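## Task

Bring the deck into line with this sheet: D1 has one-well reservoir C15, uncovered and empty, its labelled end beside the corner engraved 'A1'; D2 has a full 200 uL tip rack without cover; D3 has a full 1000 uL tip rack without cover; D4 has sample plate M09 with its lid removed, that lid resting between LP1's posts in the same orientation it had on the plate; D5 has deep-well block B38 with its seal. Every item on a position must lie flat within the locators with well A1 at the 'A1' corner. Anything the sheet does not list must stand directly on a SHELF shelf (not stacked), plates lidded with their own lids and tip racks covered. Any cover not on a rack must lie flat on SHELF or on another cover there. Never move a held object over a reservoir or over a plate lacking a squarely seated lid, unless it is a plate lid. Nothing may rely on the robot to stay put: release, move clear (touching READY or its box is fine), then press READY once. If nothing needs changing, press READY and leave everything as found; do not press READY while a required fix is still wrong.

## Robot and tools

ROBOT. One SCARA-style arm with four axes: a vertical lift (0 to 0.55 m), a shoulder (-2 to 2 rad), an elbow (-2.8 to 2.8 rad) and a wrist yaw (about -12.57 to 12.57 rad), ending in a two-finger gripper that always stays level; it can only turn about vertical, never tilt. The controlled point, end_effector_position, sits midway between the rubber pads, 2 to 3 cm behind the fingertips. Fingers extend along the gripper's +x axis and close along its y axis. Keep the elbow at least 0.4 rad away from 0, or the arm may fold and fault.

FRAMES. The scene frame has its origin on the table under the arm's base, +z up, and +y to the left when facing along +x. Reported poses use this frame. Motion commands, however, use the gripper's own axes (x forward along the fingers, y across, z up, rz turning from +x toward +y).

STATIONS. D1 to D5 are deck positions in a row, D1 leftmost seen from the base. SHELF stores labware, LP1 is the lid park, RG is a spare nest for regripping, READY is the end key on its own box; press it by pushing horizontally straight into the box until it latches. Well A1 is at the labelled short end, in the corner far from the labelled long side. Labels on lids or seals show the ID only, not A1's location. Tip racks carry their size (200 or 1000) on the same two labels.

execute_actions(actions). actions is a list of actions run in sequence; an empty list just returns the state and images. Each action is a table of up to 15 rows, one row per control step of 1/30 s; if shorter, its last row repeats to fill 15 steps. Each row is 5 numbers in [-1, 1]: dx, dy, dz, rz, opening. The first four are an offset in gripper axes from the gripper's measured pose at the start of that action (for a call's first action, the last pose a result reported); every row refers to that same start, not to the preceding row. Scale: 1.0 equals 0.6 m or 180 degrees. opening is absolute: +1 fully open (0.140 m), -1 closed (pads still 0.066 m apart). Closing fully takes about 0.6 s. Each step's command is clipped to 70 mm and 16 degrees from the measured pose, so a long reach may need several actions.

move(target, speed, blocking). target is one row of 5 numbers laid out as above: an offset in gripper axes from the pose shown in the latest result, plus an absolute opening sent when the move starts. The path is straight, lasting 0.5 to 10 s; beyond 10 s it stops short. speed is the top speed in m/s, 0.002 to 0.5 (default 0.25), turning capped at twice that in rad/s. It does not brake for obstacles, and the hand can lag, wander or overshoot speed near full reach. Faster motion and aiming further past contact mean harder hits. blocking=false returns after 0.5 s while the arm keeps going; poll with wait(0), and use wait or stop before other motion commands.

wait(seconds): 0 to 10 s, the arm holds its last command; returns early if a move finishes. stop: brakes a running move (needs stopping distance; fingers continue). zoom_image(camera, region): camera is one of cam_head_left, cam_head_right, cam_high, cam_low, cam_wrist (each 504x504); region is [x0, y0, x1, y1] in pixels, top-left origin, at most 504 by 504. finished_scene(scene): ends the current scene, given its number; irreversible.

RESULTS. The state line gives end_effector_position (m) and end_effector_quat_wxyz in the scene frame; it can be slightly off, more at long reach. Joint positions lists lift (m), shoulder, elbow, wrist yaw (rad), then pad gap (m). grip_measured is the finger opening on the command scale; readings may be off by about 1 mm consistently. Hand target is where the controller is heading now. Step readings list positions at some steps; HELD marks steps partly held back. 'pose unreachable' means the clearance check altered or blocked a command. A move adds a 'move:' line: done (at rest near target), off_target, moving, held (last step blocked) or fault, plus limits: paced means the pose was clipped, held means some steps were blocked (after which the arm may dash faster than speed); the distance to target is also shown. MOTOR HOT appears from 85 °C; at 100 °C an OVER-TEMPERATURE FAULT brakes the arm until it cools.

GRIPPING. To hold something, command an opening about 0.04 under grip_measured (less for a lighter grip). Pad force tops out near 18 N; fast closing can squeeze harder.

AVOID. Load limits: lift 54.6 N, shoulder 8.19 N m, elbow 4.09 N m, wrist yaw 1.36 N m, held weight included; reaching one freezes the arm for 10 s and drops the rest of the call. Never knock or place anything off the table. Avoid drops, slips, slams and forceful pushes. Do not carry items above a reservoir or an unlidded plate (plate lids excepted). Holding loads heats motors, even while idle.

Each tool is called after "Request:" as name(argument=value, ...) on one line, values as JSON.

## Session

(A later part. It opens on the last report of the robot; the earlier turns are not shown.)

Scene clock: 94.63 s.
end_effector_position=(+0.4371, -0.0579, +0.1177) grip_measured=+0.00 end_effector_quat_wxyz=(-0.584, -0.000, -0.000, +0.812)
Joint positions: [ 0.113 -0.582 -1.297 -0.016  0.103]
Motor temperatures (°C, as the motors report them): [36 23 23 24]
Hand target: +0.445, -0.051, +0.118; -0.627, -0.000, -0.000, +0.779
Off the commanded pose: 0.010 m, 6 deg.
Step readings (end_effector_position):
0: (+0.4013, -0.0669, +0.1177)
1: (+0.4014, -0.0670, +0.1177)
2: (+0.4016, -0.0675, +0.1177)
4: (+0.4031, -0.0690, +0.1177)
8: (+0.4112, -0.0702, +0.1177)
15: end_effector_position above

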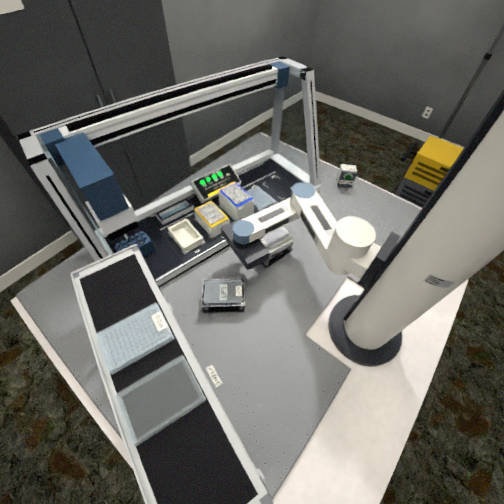

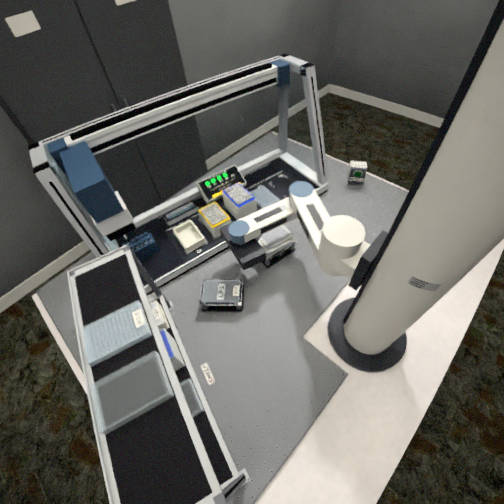

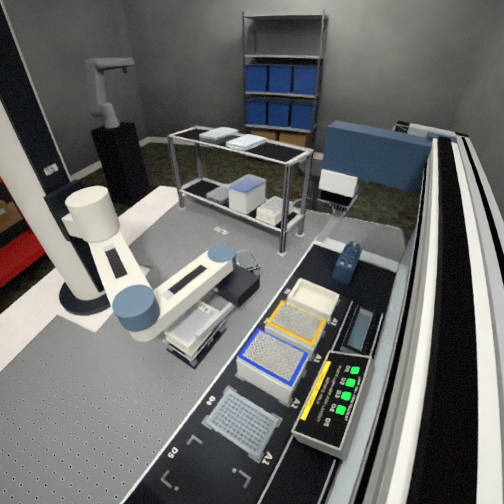

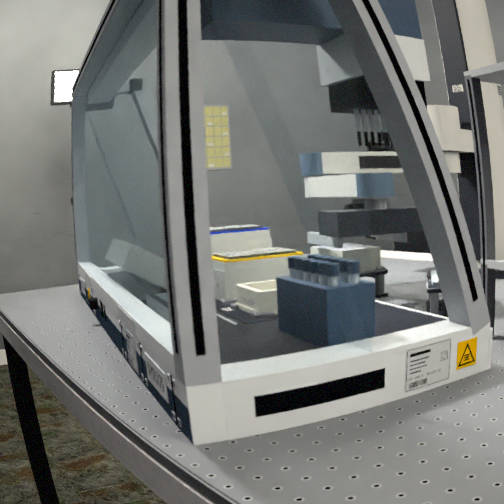

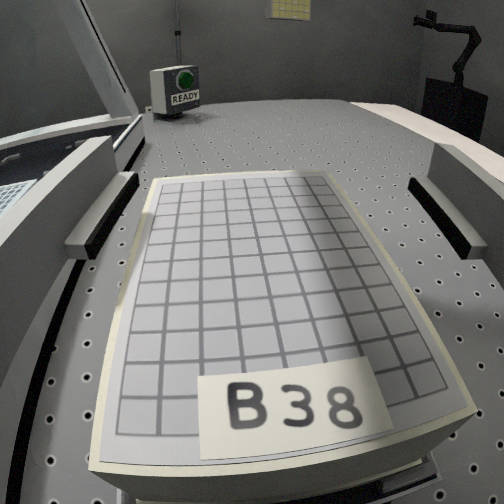

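Request:
execute_actions(actions=[])

Request:
zoom_image(camera="cam_wrist", region=[160, 40, 260, 140])

Scene clock: 94.93 s.
end_effector_position=(+0.4452, -0.0514, +0.1177) grip_measured=+0.00 end_effector_quat_wxyz=(+0.628, +0.000, +0.000, -0.779)
Joint positions: [ 0.113 -0.551 -1.278  0.045  0.103]
Motor temperatures (°C, as the motors report them): [36 23 23 24]
Hand target: +0.445, -0.051, +0.118; +0.627, +0.000, +0.000, -0.779
Off the commanded pose: 0.002 m, 0 deg.

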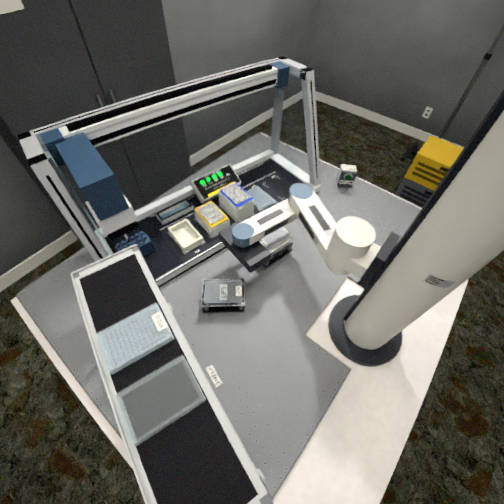

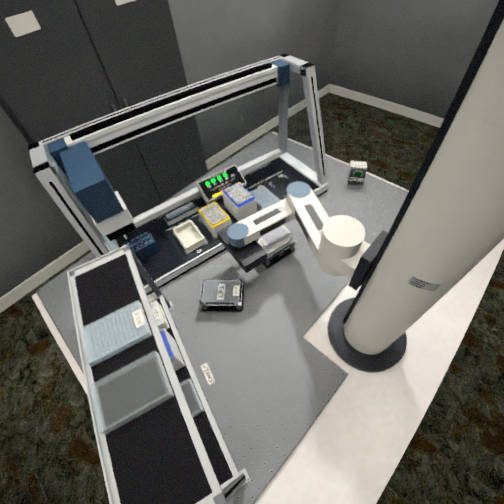

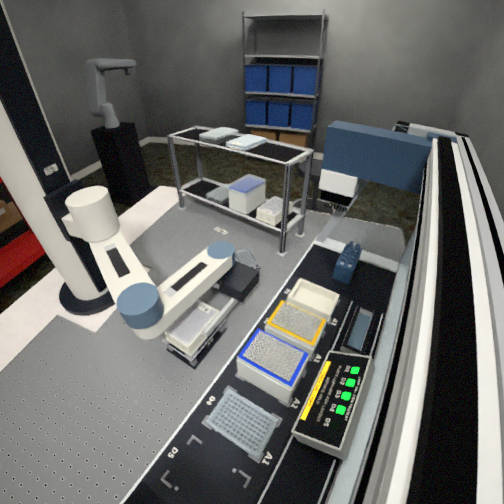

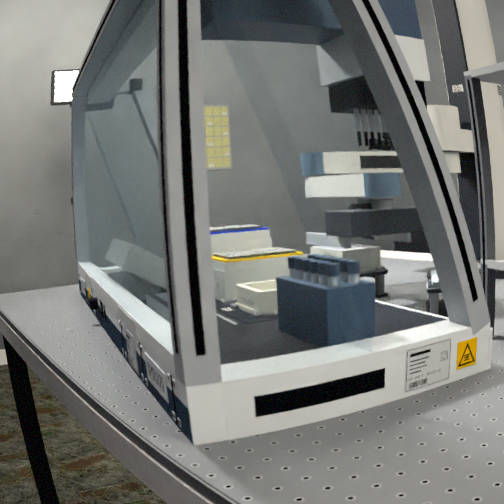

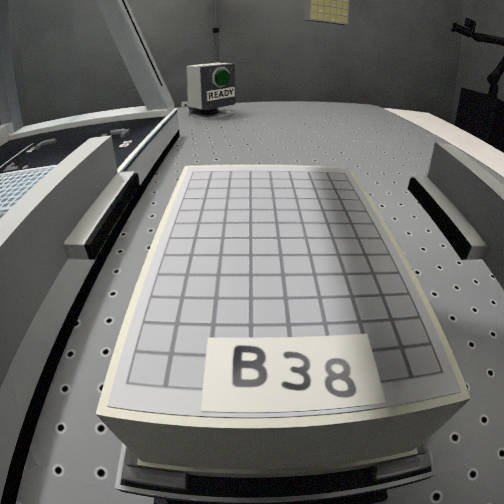

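Region (160, 40, 260, 140) of cam_wrist's 504x504 image, scaled by 5.040, with more detail than that image has.

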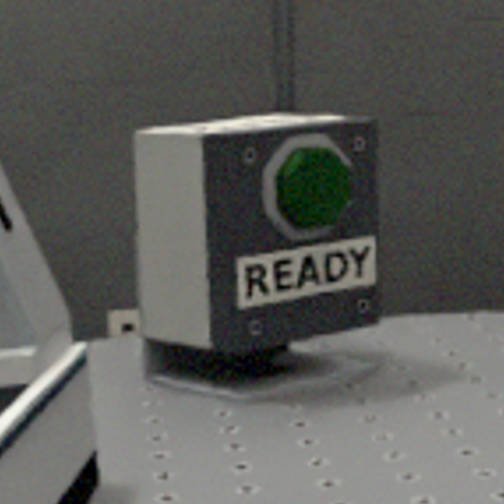

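Request:
zoom_image(camera="cam_wrist", region=[80, 384, 200, 504])

Request:
zoom_image(camera="cam_wrist", region=[360, 384, 480, 504])

Region (80, 384, 200, 504) of cam_wrist's 504x504 image, scaled by 4.200, with more detail than that image has.

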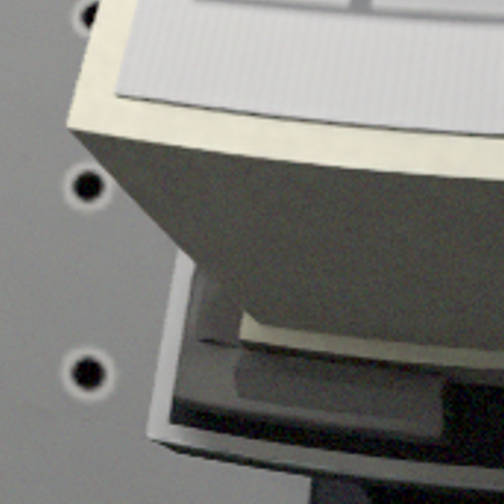

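Region (360, 384, 480, 504) of cam_wrist's 504x504 image, scaled by 4.200, with more detail than that image has.

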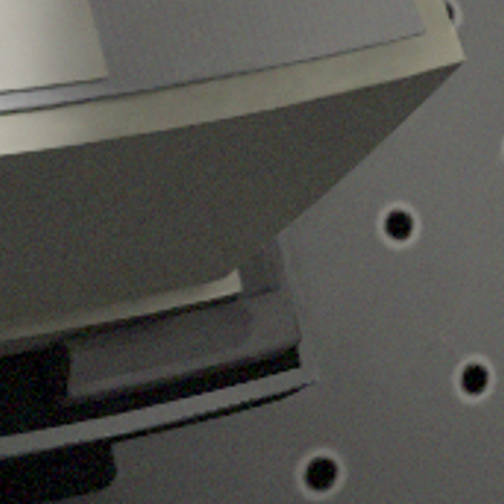

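Request:
execute_actions(actions=[[[0.002,0.0003,-0.003,0.0006,0.0],[0.004,0.0003,-0.008,0.0006,0.0],[0.006,0.0003,-0.014,0.0006,0.0],[0.007,0.0003,-0.021,0.0006,0.0],[0.007,0.0003,-0.028,0.0006,0.0],[0.007,0.0003,-0.035,0.0006,-0.05],[0.007,0.0003,-0.041,0.0006,-0.1],[0.007,0.0003,-0.046,0.0006,-0.15],[0.007,0.0003,-0.049,0.0006,-0.2],[0.007,0.0003,-0.0507,0.0006,-0.25],[0.007,0.0003,-0.0507,0.0006,-0.3],[0.007,0.0003,-0.0507,0.0006,-0.35],[0.007,0.0003,-0.0507,0.0006,-0.4]]])

Request:
zoom_image(camera="cam_wrist", region=[50, 364, 190, 504])

Request:
zoom_image(camera="cam_wrist", region=[364, 364, 504, 504])

Scene clock: 96.70 s.
end_effector_position=(+0.4445, -0.0555, +0.0873) grip_measured=-0.40 end_effector_quat_wxyz=(+0.628, +0.000, +0.000, -0.778)
Joint positions: [ 0.082 -0.567 -1.269  0.052  0.088]
Motor temperatures (°C, as the motors report them): [36 23 23 24]
Hand target: +0.444, -0.056, +0.087; +0.628, +0.000, +0.000, -0.778
Off the commanded pose: 0.000 m, 0 deg.
Step readings (end_effector_position):
0: (+0.4452, -0.0514, +0.1177)
1: (+0.4452, -0.0515, +0.1176)
2: (+0.4451, -0.0523, +0.1163)
4: (+0.4447, -0.0543, +0.1109)
8: (+0.4445, -0.0555, +0.0960)
15: end_effector_position above

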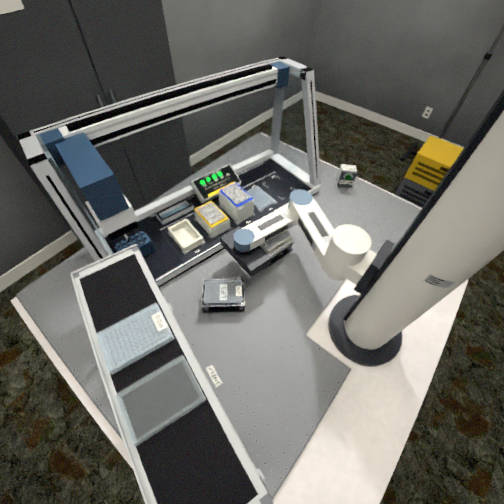

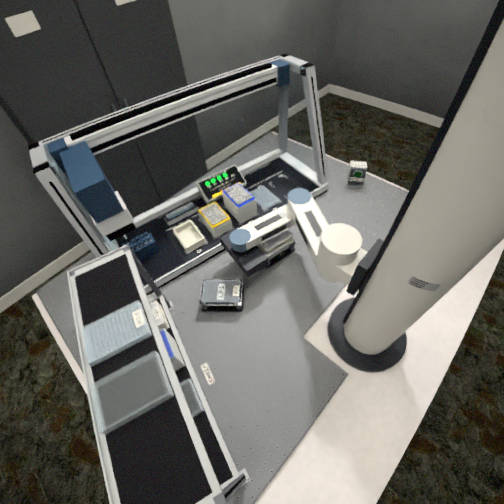

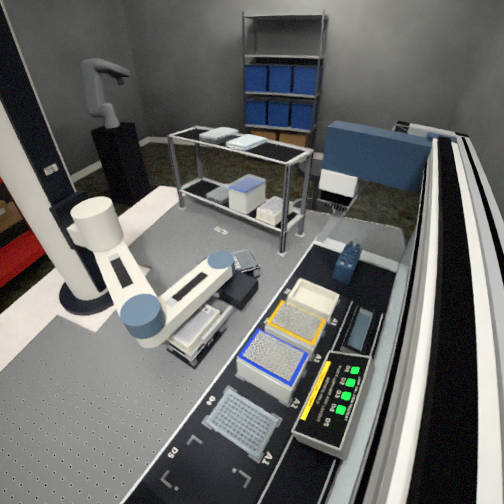

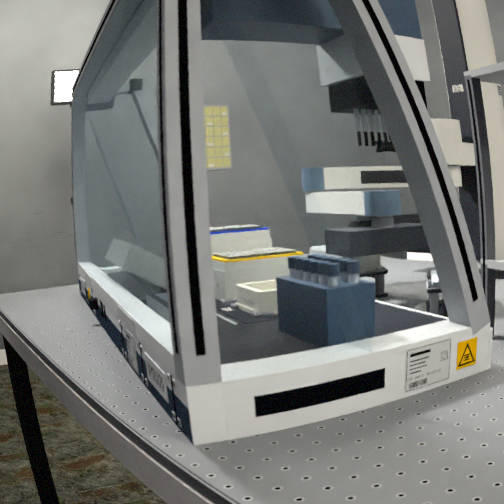

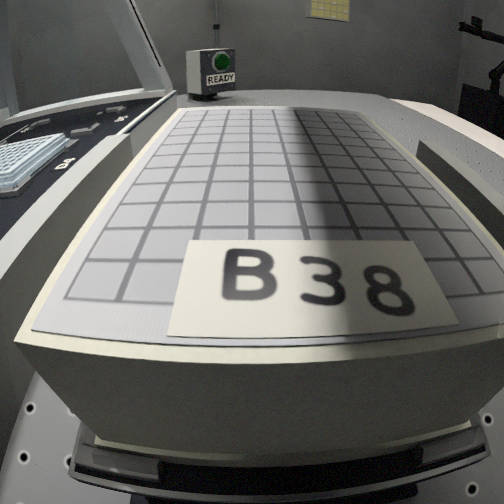

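Region (50, 364, 190, 504) of cam_wrist's 504x504 image, scaled by 3.600, with more detail than that image has.

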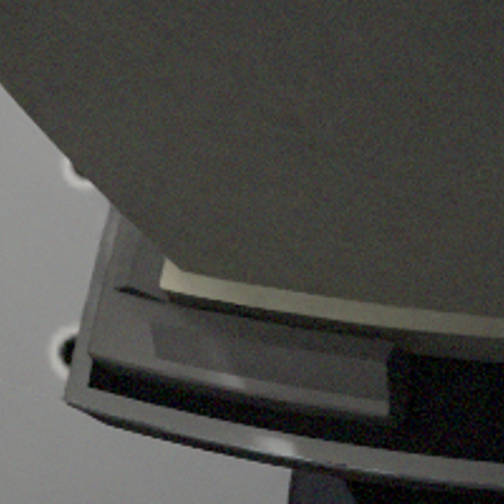

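Region (364, 364, 504, 504) of cam_wrist's 504x504 image, scaled by 3.600, with more detail than that image has.

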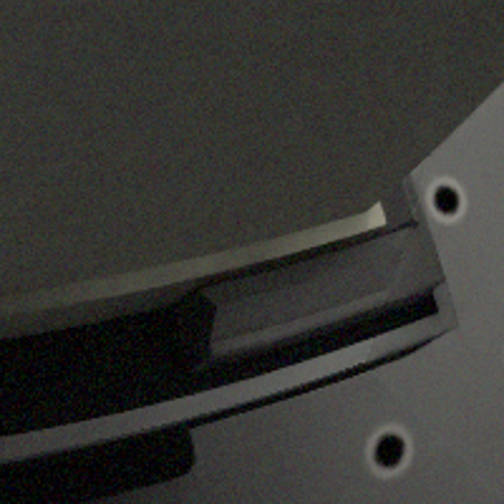

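Request:
execute_actions(actions=[[[0,0.0006,0,0,-0.44],[0,0.0006,0,0,-0.47],[0,0.0006,0,0,-0.485],[0,0.0006,0,0,-0.50],[0,0.0006,0,0,-0.515],[0,0.0006,0,0,-0.53],[0,0.0006,0,0,-0.545],[0,0.0006,0,0,-0.56],[0,0.0006,0,0,-0.575],[0,0.0006,0,0,-0.575],[0,0.0006,0.002,0,-0.575],[0,0.0006,0.006,0,-0.575],[0,0.0006,0.011,0,-0.575],[0,0.0006,0.015,0,-0.575],[0,0.0006,0.0175,0,-0.575]]])

Request:
zoom_image(camera="cam_wrist", region=[50, 364, 190, 504])

Request:
zoom_image(camera="cam_wrist", region=[364, 364, 504, 504])

Scene clock: 97.67 s.
end_effector_position=(+0.4449, -0.0556, +0.0953) grip_measured=-0.53 end_effector_quat_wxyz=(+0.628, +0.000, +0.000, -0.778)
Joint positions: [ 0.09  -0.567 -1.27   0.054  0.083]
Motor temperatures (°C, as the motors report them): [36 23 23 24]
Hand target: +0.445, -0.056, +0.098; +0.628, +0.000, +0.000, -0.778
Off the commanded pose: 0.002 m, 0 deg.
Step readings (end_effector_position):
0: (+0.4445, -0.0555, +0.0873)
1: (+0.4445, -0.0555, +0.0873)
2: (+0.4448, -0.0556, +0.0873)
4: (+0.4448, -0.0556, +0.0873)
8: (+0.4449, -0.0556, +0.0873)
15: end_effector_position above

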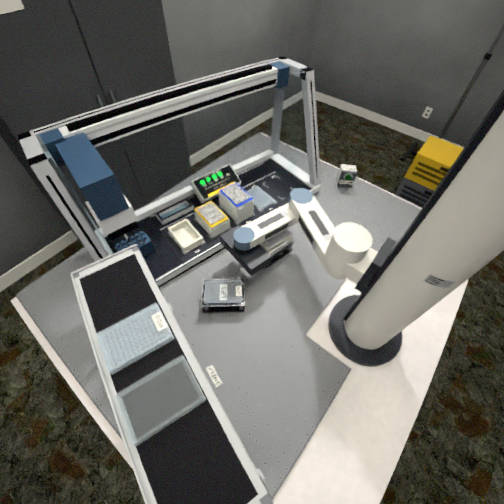

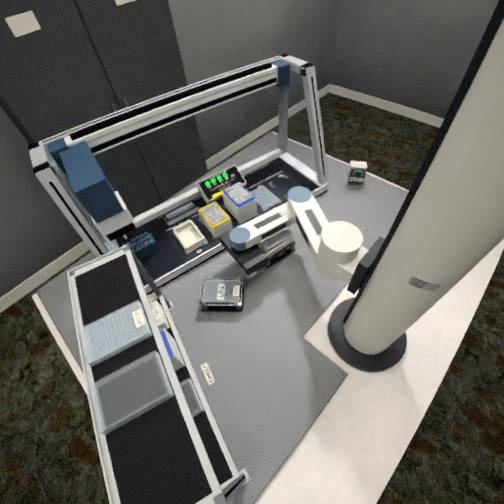

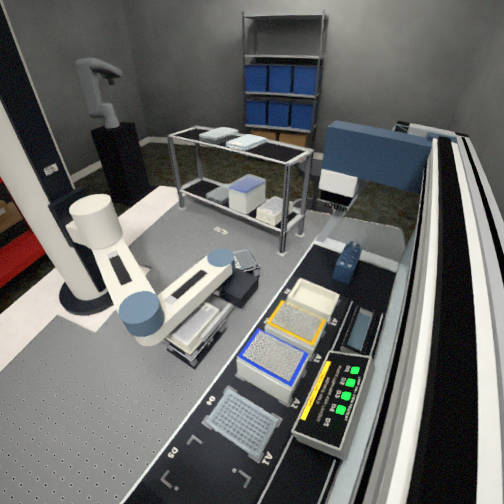

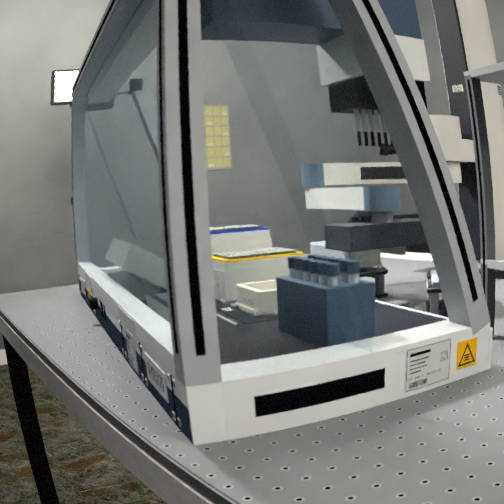

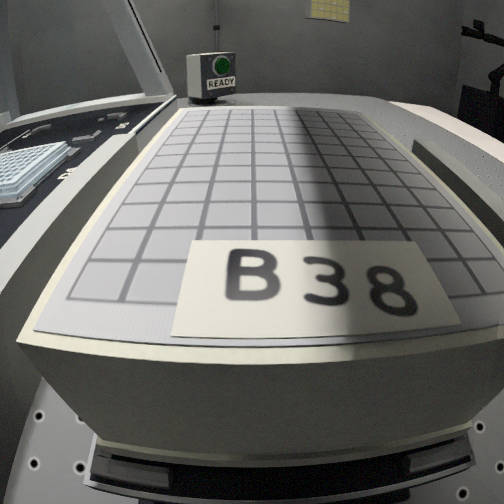

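Region (50, 364, 190, 504) of cam_wrist's 504x504 image, scaled by 3.600, with more detail than that image has.

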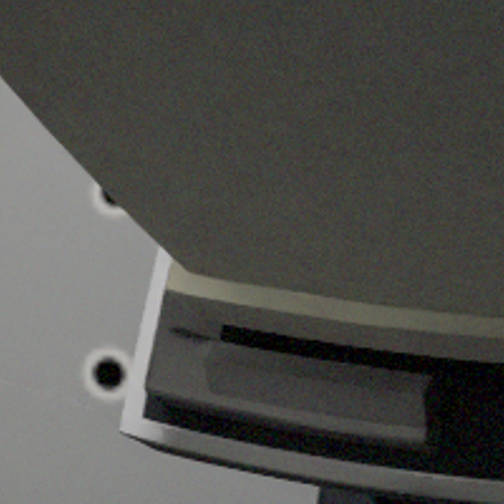

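Region (364, 364, 504, 504) of cam_wrist's 504x504 image, scaled by 3.600, with more detail than that image has.

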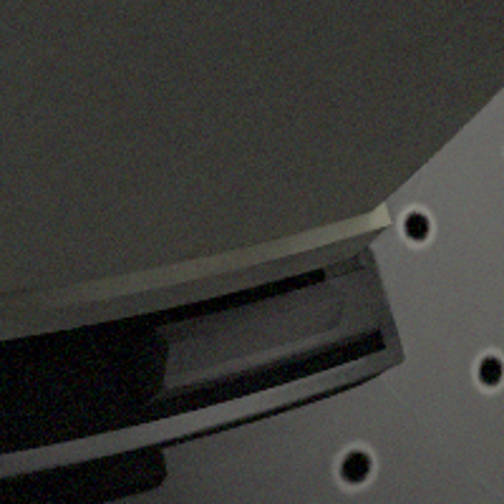

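Request:
execute_actions(actions=[[[0.0064,0.0017,0.0042,0.0044,-0.575],[0.0174,0.0046,0.0042,0.0121,-0.575],[0.0329,0.0088,0.0042,0.0231,-0.575],[0.0527,0.0141,0.0042,0.0374,-0.575],[0.0750,0.0203,0.0042,0.0539,-0.575],[0.0980,0.0267,0.0042,0.0715,-0.575],[0.1203,0.0330,0.0042,0.0891,-0.575],[0.1420,0.0390,0.0042,0.1067,-0.575],[0.1630,0.0448,0.0042,0.1243,-0.575],[0.1833,0.0504,0.0042,0.1419,-0.575],[0.2030,0.0557,0.0042,0.1595,-0.575],[0.2220,0.0606,0.0042,0.1771,-0.575],[0.2393,0.0649,0.0042,0.1936,-0.575],[0.2539,0.0683,0.0042,0.2079,-0.575],[0.2660,0.0709,0.0042,0.22,-0.575]]])

Scene clock: 100.43 s.
end_effector_position=(+0.4427, -0.1651, +0.0978) grip_measured=-0.53 end_effector_quat_wxyz=(+0.772, +0.000, +0.000, -0.635)
Joint positions: [ 0.093 -1.059 -0.958  0.64   0.083]
Motor temperatures (°C, as the motors report them): [36 23 23 24]
Hand target: +0.438, -0.203, +0.098; +0.814, +0.000, +0.000, -0.581
Off the commanded pose: 0.056 m, 16 deg; orientation clipped at the last step of the last action.
Step readings (end_effector_position):
0: (+0.4449, -0.0556, +0.0977)
1: (+0.4449, -0.0557, +0.0977)
2: (+0.4449, -0.0573, +0.0977)
4: (+0.4453, -0.0657, +0.0978)
8: (+0.4451, -0.0981, +0.0978)
15: end_effector_position above

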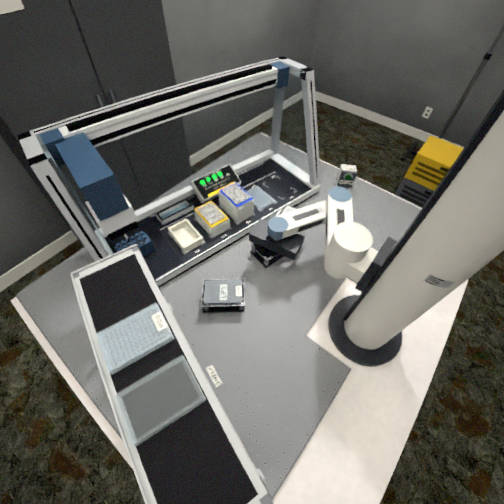

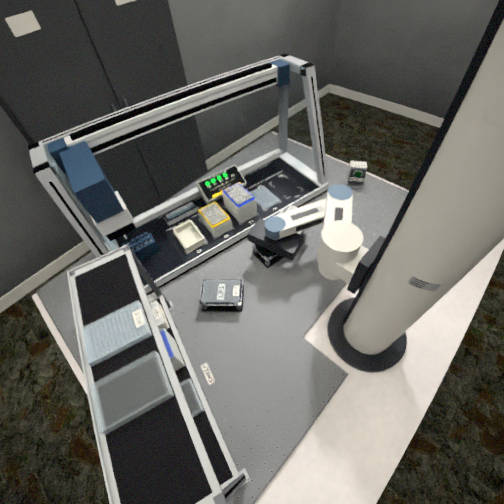

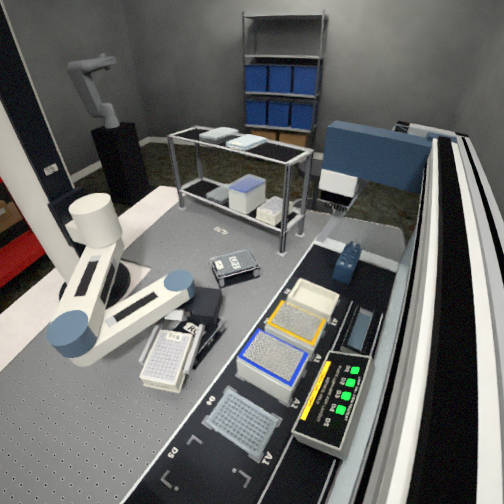

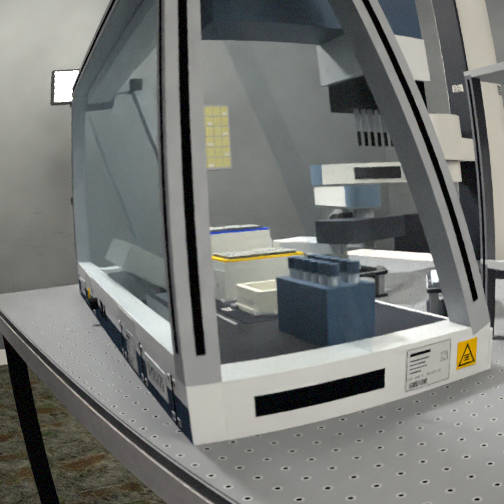

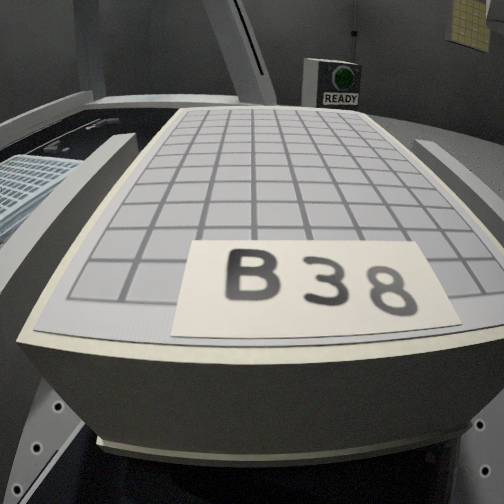

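Request:
execute_actions(actions=[])

Request:
zoom_image(camera="cam_wrist", region=[310, 40, 430, 160])

Scene clock: 101.57 s.
end_effector_position=(+0.4382, -0.2035, +0.0978) grip_measured=-0.53 end_effector_quat_wxyz=(+0.814, +0.000, +0.000, -0.581)
Joint positions: [ 0.093 -1.278 -0.9    0.938  0.083]
Motor temperatures (°C, as the motors report them): [36 23 23 24]
Hand target: +0.438, -0.203, +0.098; +0.814, +0.000, +0.000, -0.581
Off the commanded pose: 0.023 m, 9 deg; orientation clipped at the last step of the last action.

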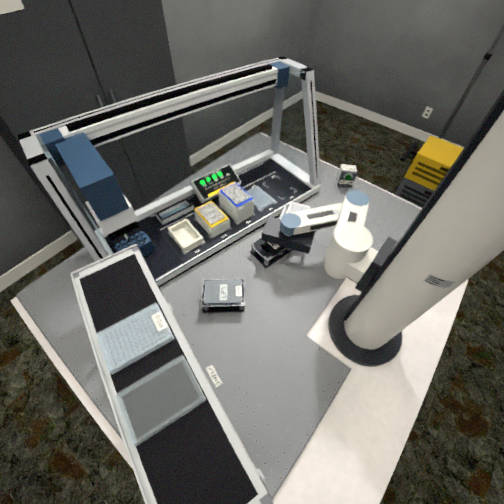

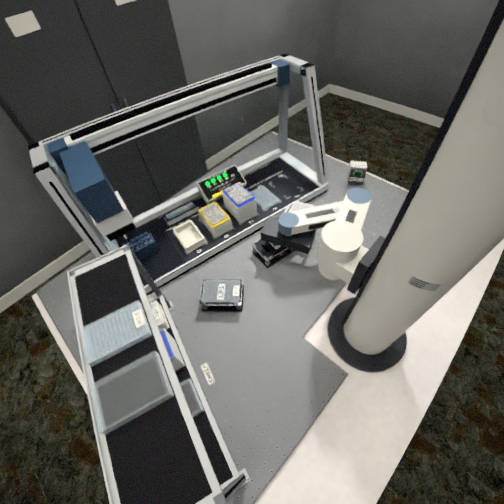

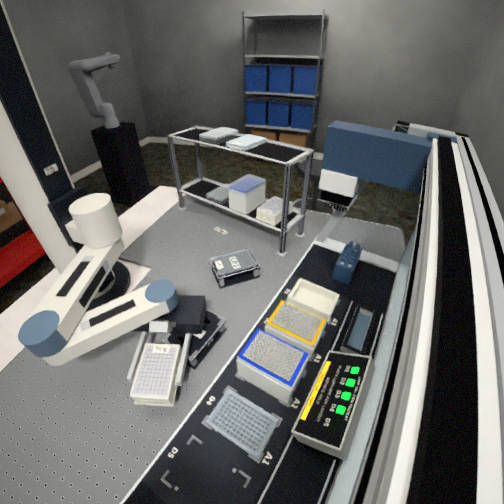

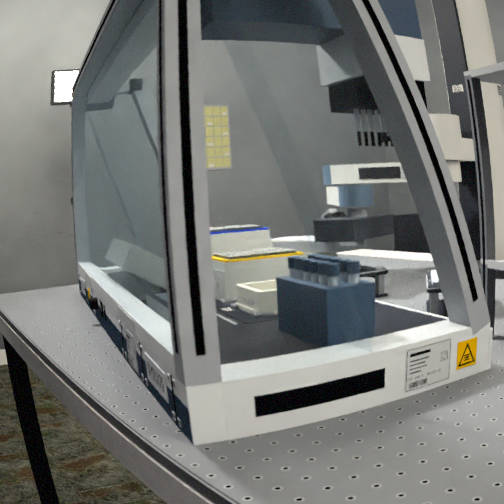

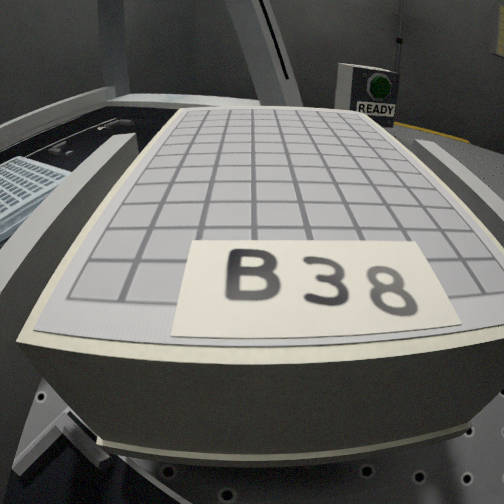

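Region (310, 40, 430, 160) of cam_wrist's 504x504 image, scaled by 4.200, with more detail than that image has.

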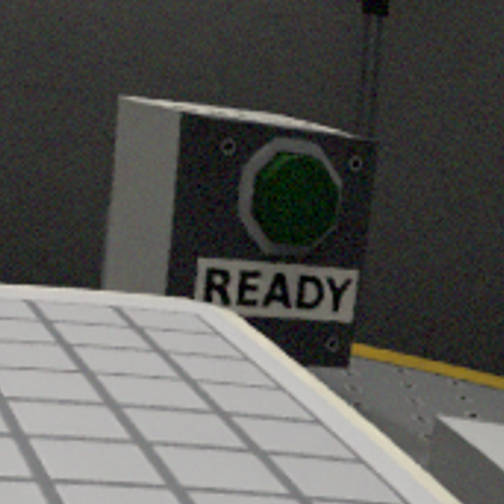

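Request:
execute_actions(actions=[[[0.0040,0.0010,0,0.0026,-0.575],[0.0110,0.0028,0,0.0072,-0.575],[0.0209,0.0053,0,0.0137,-0.575],[0.0339,0.0086,0,0.0222,-0.575],[0.0488,0.0123,0,0.0320,-0.575],[0.0647,0.0164,0,0.0424,-0.575],[0.0807,0.0204,0,0.0529,-0.575],[0.0966,0.0244,0,0.0633,-0.575],[0.1125,0.0285,0,0.0738,-0.575],[0.1285,0.0325,0,0.0842,-0.575],[0.1444,0.0365,0,0.0947,-0.575],[0.1604,0.0406,0,0.1051,-0.575],[0.1753,0.0444,0,0.1149,-0.575],[0.1882,0.0476,0,0.1234,-0.575],[0.1992,0.0504,0,0.1306,-0.575]]])

Scene clock: 102.90 s.
end_effector_position=(+0.4894, -0.2895, +0.0977) grip_measured=-0.53 end_effector_quat_wxyz=(+0.895, +0.000, +0.000, -0.446)
Joint positions: [ 0.093 -1.526 -1.177  1.78   0.083]
Motor temperatures (°C, as the motors report them): [36 23 23 24]
Hand target: +0.499, -0.304, +0.098; +0.909, +0.000, +0.000, -0.416
Off the commanded pose: 0.024 m, 5 deg.
Step readings (end_effector_position):
0: (+0.4382, -0.2035, +0.0978)
1: (+0.4383, -0.2035, +0.0978)
2: (+0.4393, -0.2048, +0.0978)
4: (+0.4432, -0.2110, +0.0977)
8: (+0.4561, -0.2337, +0.0977)
15: end_effector_position above

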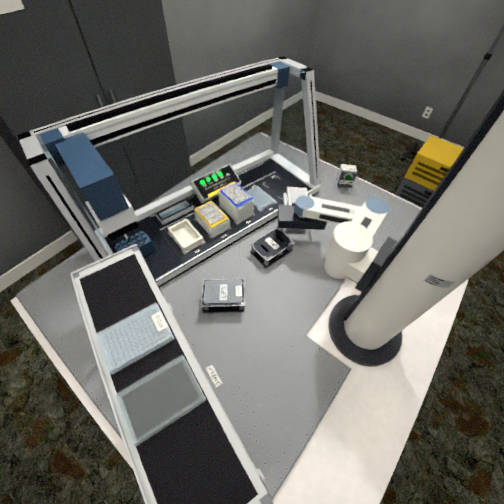

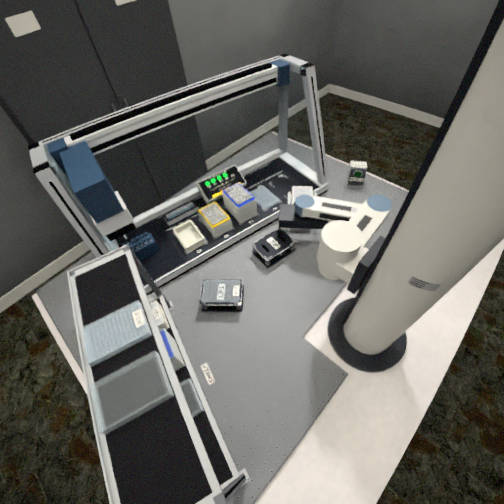

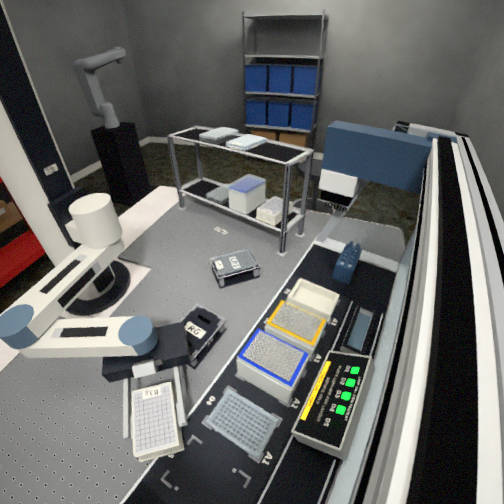

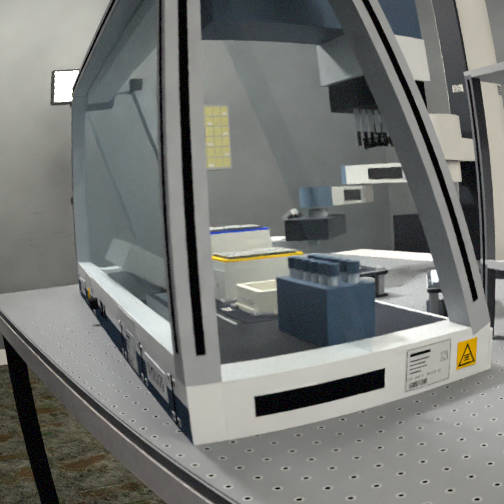

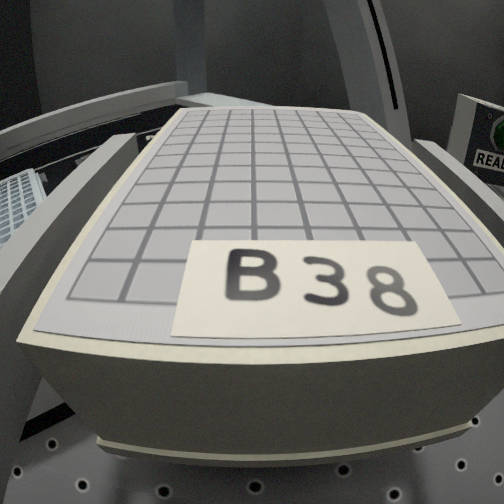

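Request:
execute_actions(actions=[[[0.0314,-0.0006,0,0.0248,-0.575],[0.0358,0.0017,0,0.0320,-0.575],[0.0420,0.0049,0,0.0421,-0.575],[0.0501,0.0092,0,0.0554,-0.575],[0.0594,0.0140,0,0.0707,-0.575],[0.0693,0.0193,0,0.0870,-0.575],[0.0793,0.0245,0,0.1033,-0.575],[0.0892,0.0297,0,0.1196,-0.575],[0.0992,0.0349,0,0.1359,-0.575],[0.1087,0.0405,0,0.1522,-0.575],[0.1171,0.0476,0,0.1684,-0.575],[0.1254,0.0547,0,0.1847,-0.575],[0.1332,0.0614,0,0.2000,-0.575],[0.1400,0.0671,0,0.2133,-0.575],[0.1457,0.0720,0,0.2245,-0.575]]])

Scene clock: 104.77 s.
end_effector_position=(+0.5597, -0.3298, +0.0977) grip_measured=-0.53 end_effector_quat_wxyz=(+0.985, +0.000, +0.000, -0.174)
Joint positions: [ 0.093 -1.523 -1.627  2.8    0.083]
Motor temperatures (°C, as the motors report them): [36 23 23 24]
Hand target: +0.572, -0.331, +0.098; +0.992, +0.000, +0.000, -0.126
Off the commanded pose: 0.017 m, 8 deg.
Step readings (end_effector_position):
0: (+0.4991, -0.3045, +0.0977)
1: (+0.4994, -0.3045, +0.0977)
2: (+0.5007, -0.3045, +0.0977)
4: (+0.5056, -0.3066, +0.0977)
8: (+0.5224, -0.3148, +0.0977)
15: end_effector_position above

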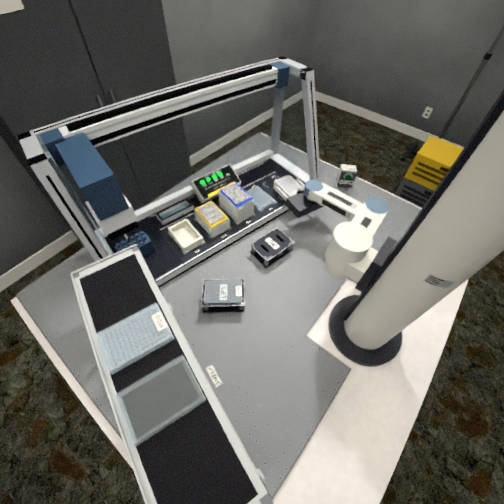

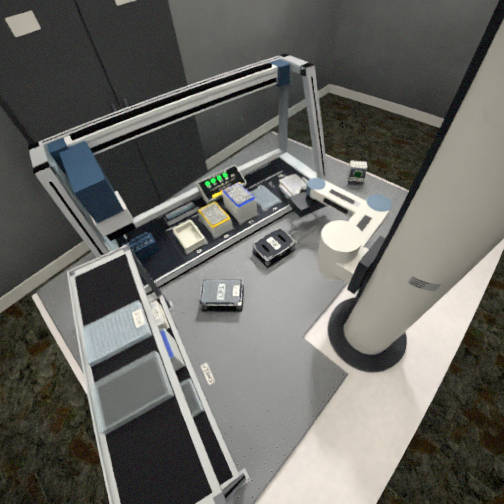

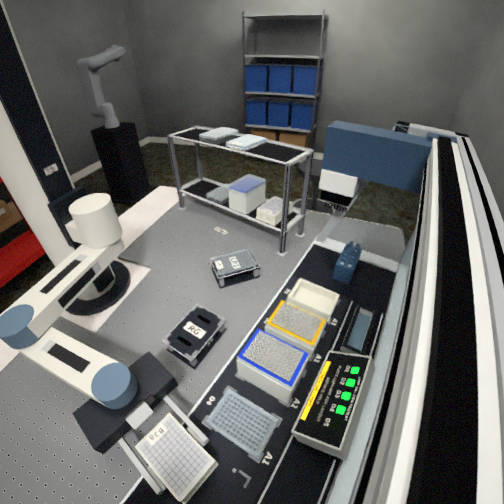

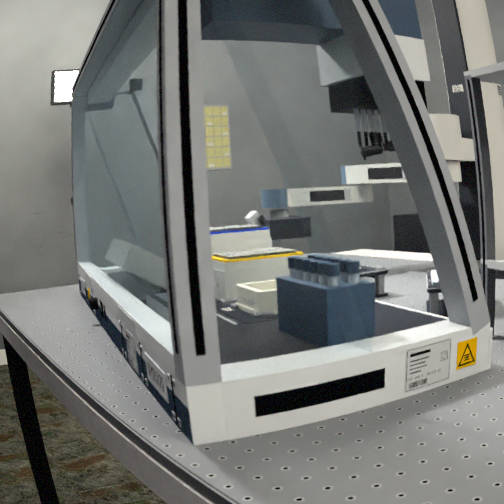

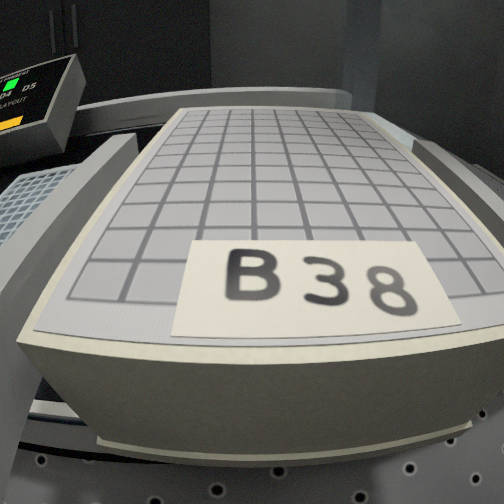

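Request:
execute_actions(actions=[[[0.0232,0.0056,0,0.0320,-0.575],[0.0298,0.0064,0,0.0340,-0.575],[0.0397,0.0076,0,0.0365,-0.575],[0.0512,0.0089,0,0.0390,-0.575],[0.0627,0.0103,0,0.0410,-0.575],[0.0742,0.0117,0,0.0419,-0.575],[0.0849,0.0129,0,0.0419,-0.575],[0.0940,0.0140,0,0.0419,-0.575],[0.0997,0.0147,-0.002,0.0419,-0.575],[0.1022,0.0150,-0.004,0.0419,-0.575],[0.1022,0.0150,-0.006,0.0419,-0.575],[0.1022,0.0150,-0.008,0.0419,-0.575],[0.1022,0.0150,-0.0095,0.0419,-0.575]]])

Request:
zoom_image(camera="cam_wrist", region=[50, 364, 190, 504])

Request:
zoom_image(camera="cam_wrist", region=[364, 364, 504, 504])

Scene clock: 105.90 s.
end_effector_position=(+0.6206, -0.3420, +0.0917) grip_measured=-0.53 end_effector_quat_wxyz=(+0.994, +0.000, +0.000, -0.109)
Joint positions: [ 0.087 -1.309 -2.006  3.096  0.083]
Motor temperatures (°C, as the motors report them): [36 23 23 24]
Hand target: +0.620, -0.342, +0.092; +0.994, +0.000, +0.000, -0.109
Off the commanded pose: 0.000 m, 0 deg.
Step readings (end_effector_position):
0: (+0.5720, -0.3310, +0.0977)
1: (+0.5721, -0.3311, +0.0977)
2: (+0.5736, -0.3316, +0.0977)
4: (+0.5801, -0.3331, +0.0977)
8: (+0.6008, -0.3371, +0.0976)
15: end_effector_position above

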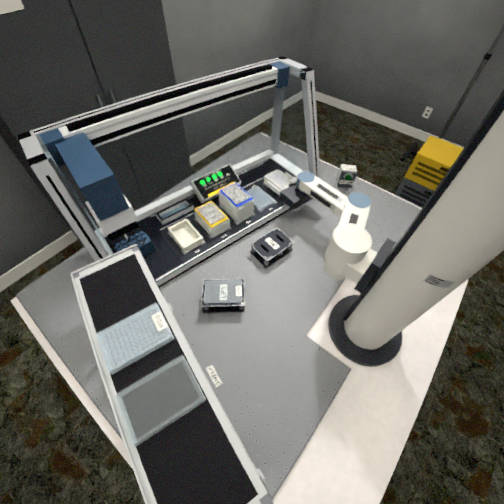

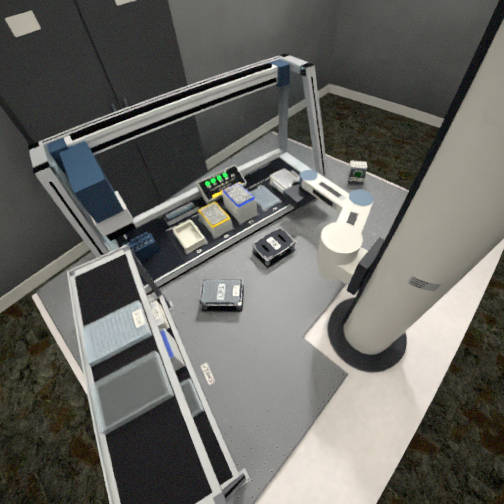

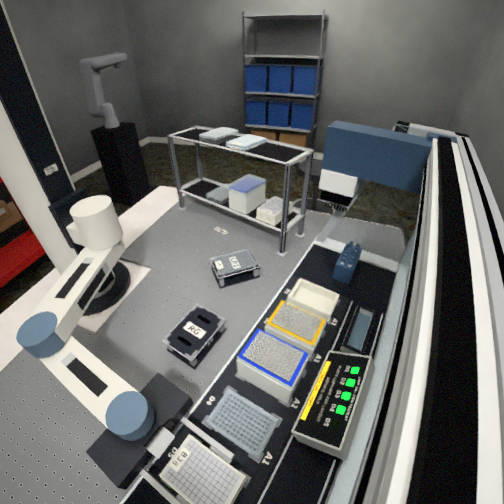

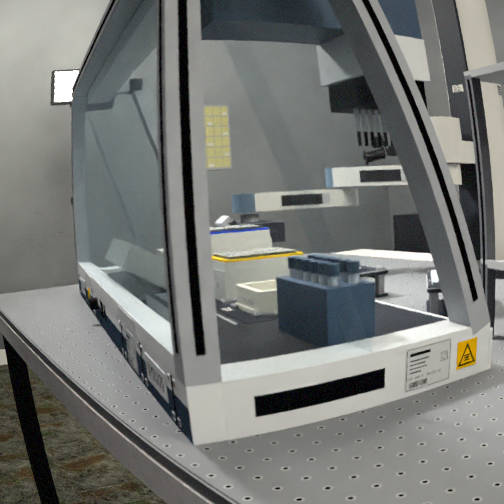

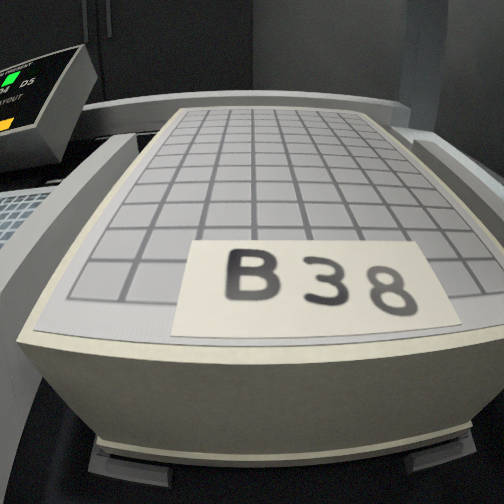

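Region (50, 364, 190, 504) of cam_wrist's 504x504 image, scaled by 3.600, with more detail than that image has.

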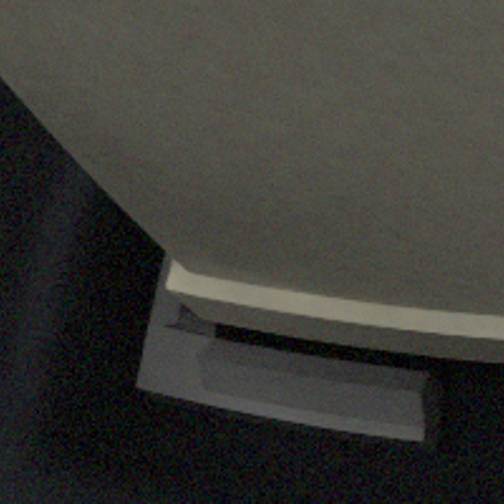

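Region (364, 364, 504, 504) of cam_wrist's 504x504 image, scaled by 3.600, with more detail than that image has.

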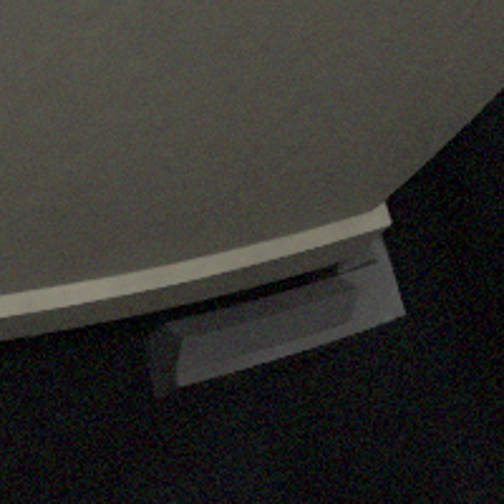

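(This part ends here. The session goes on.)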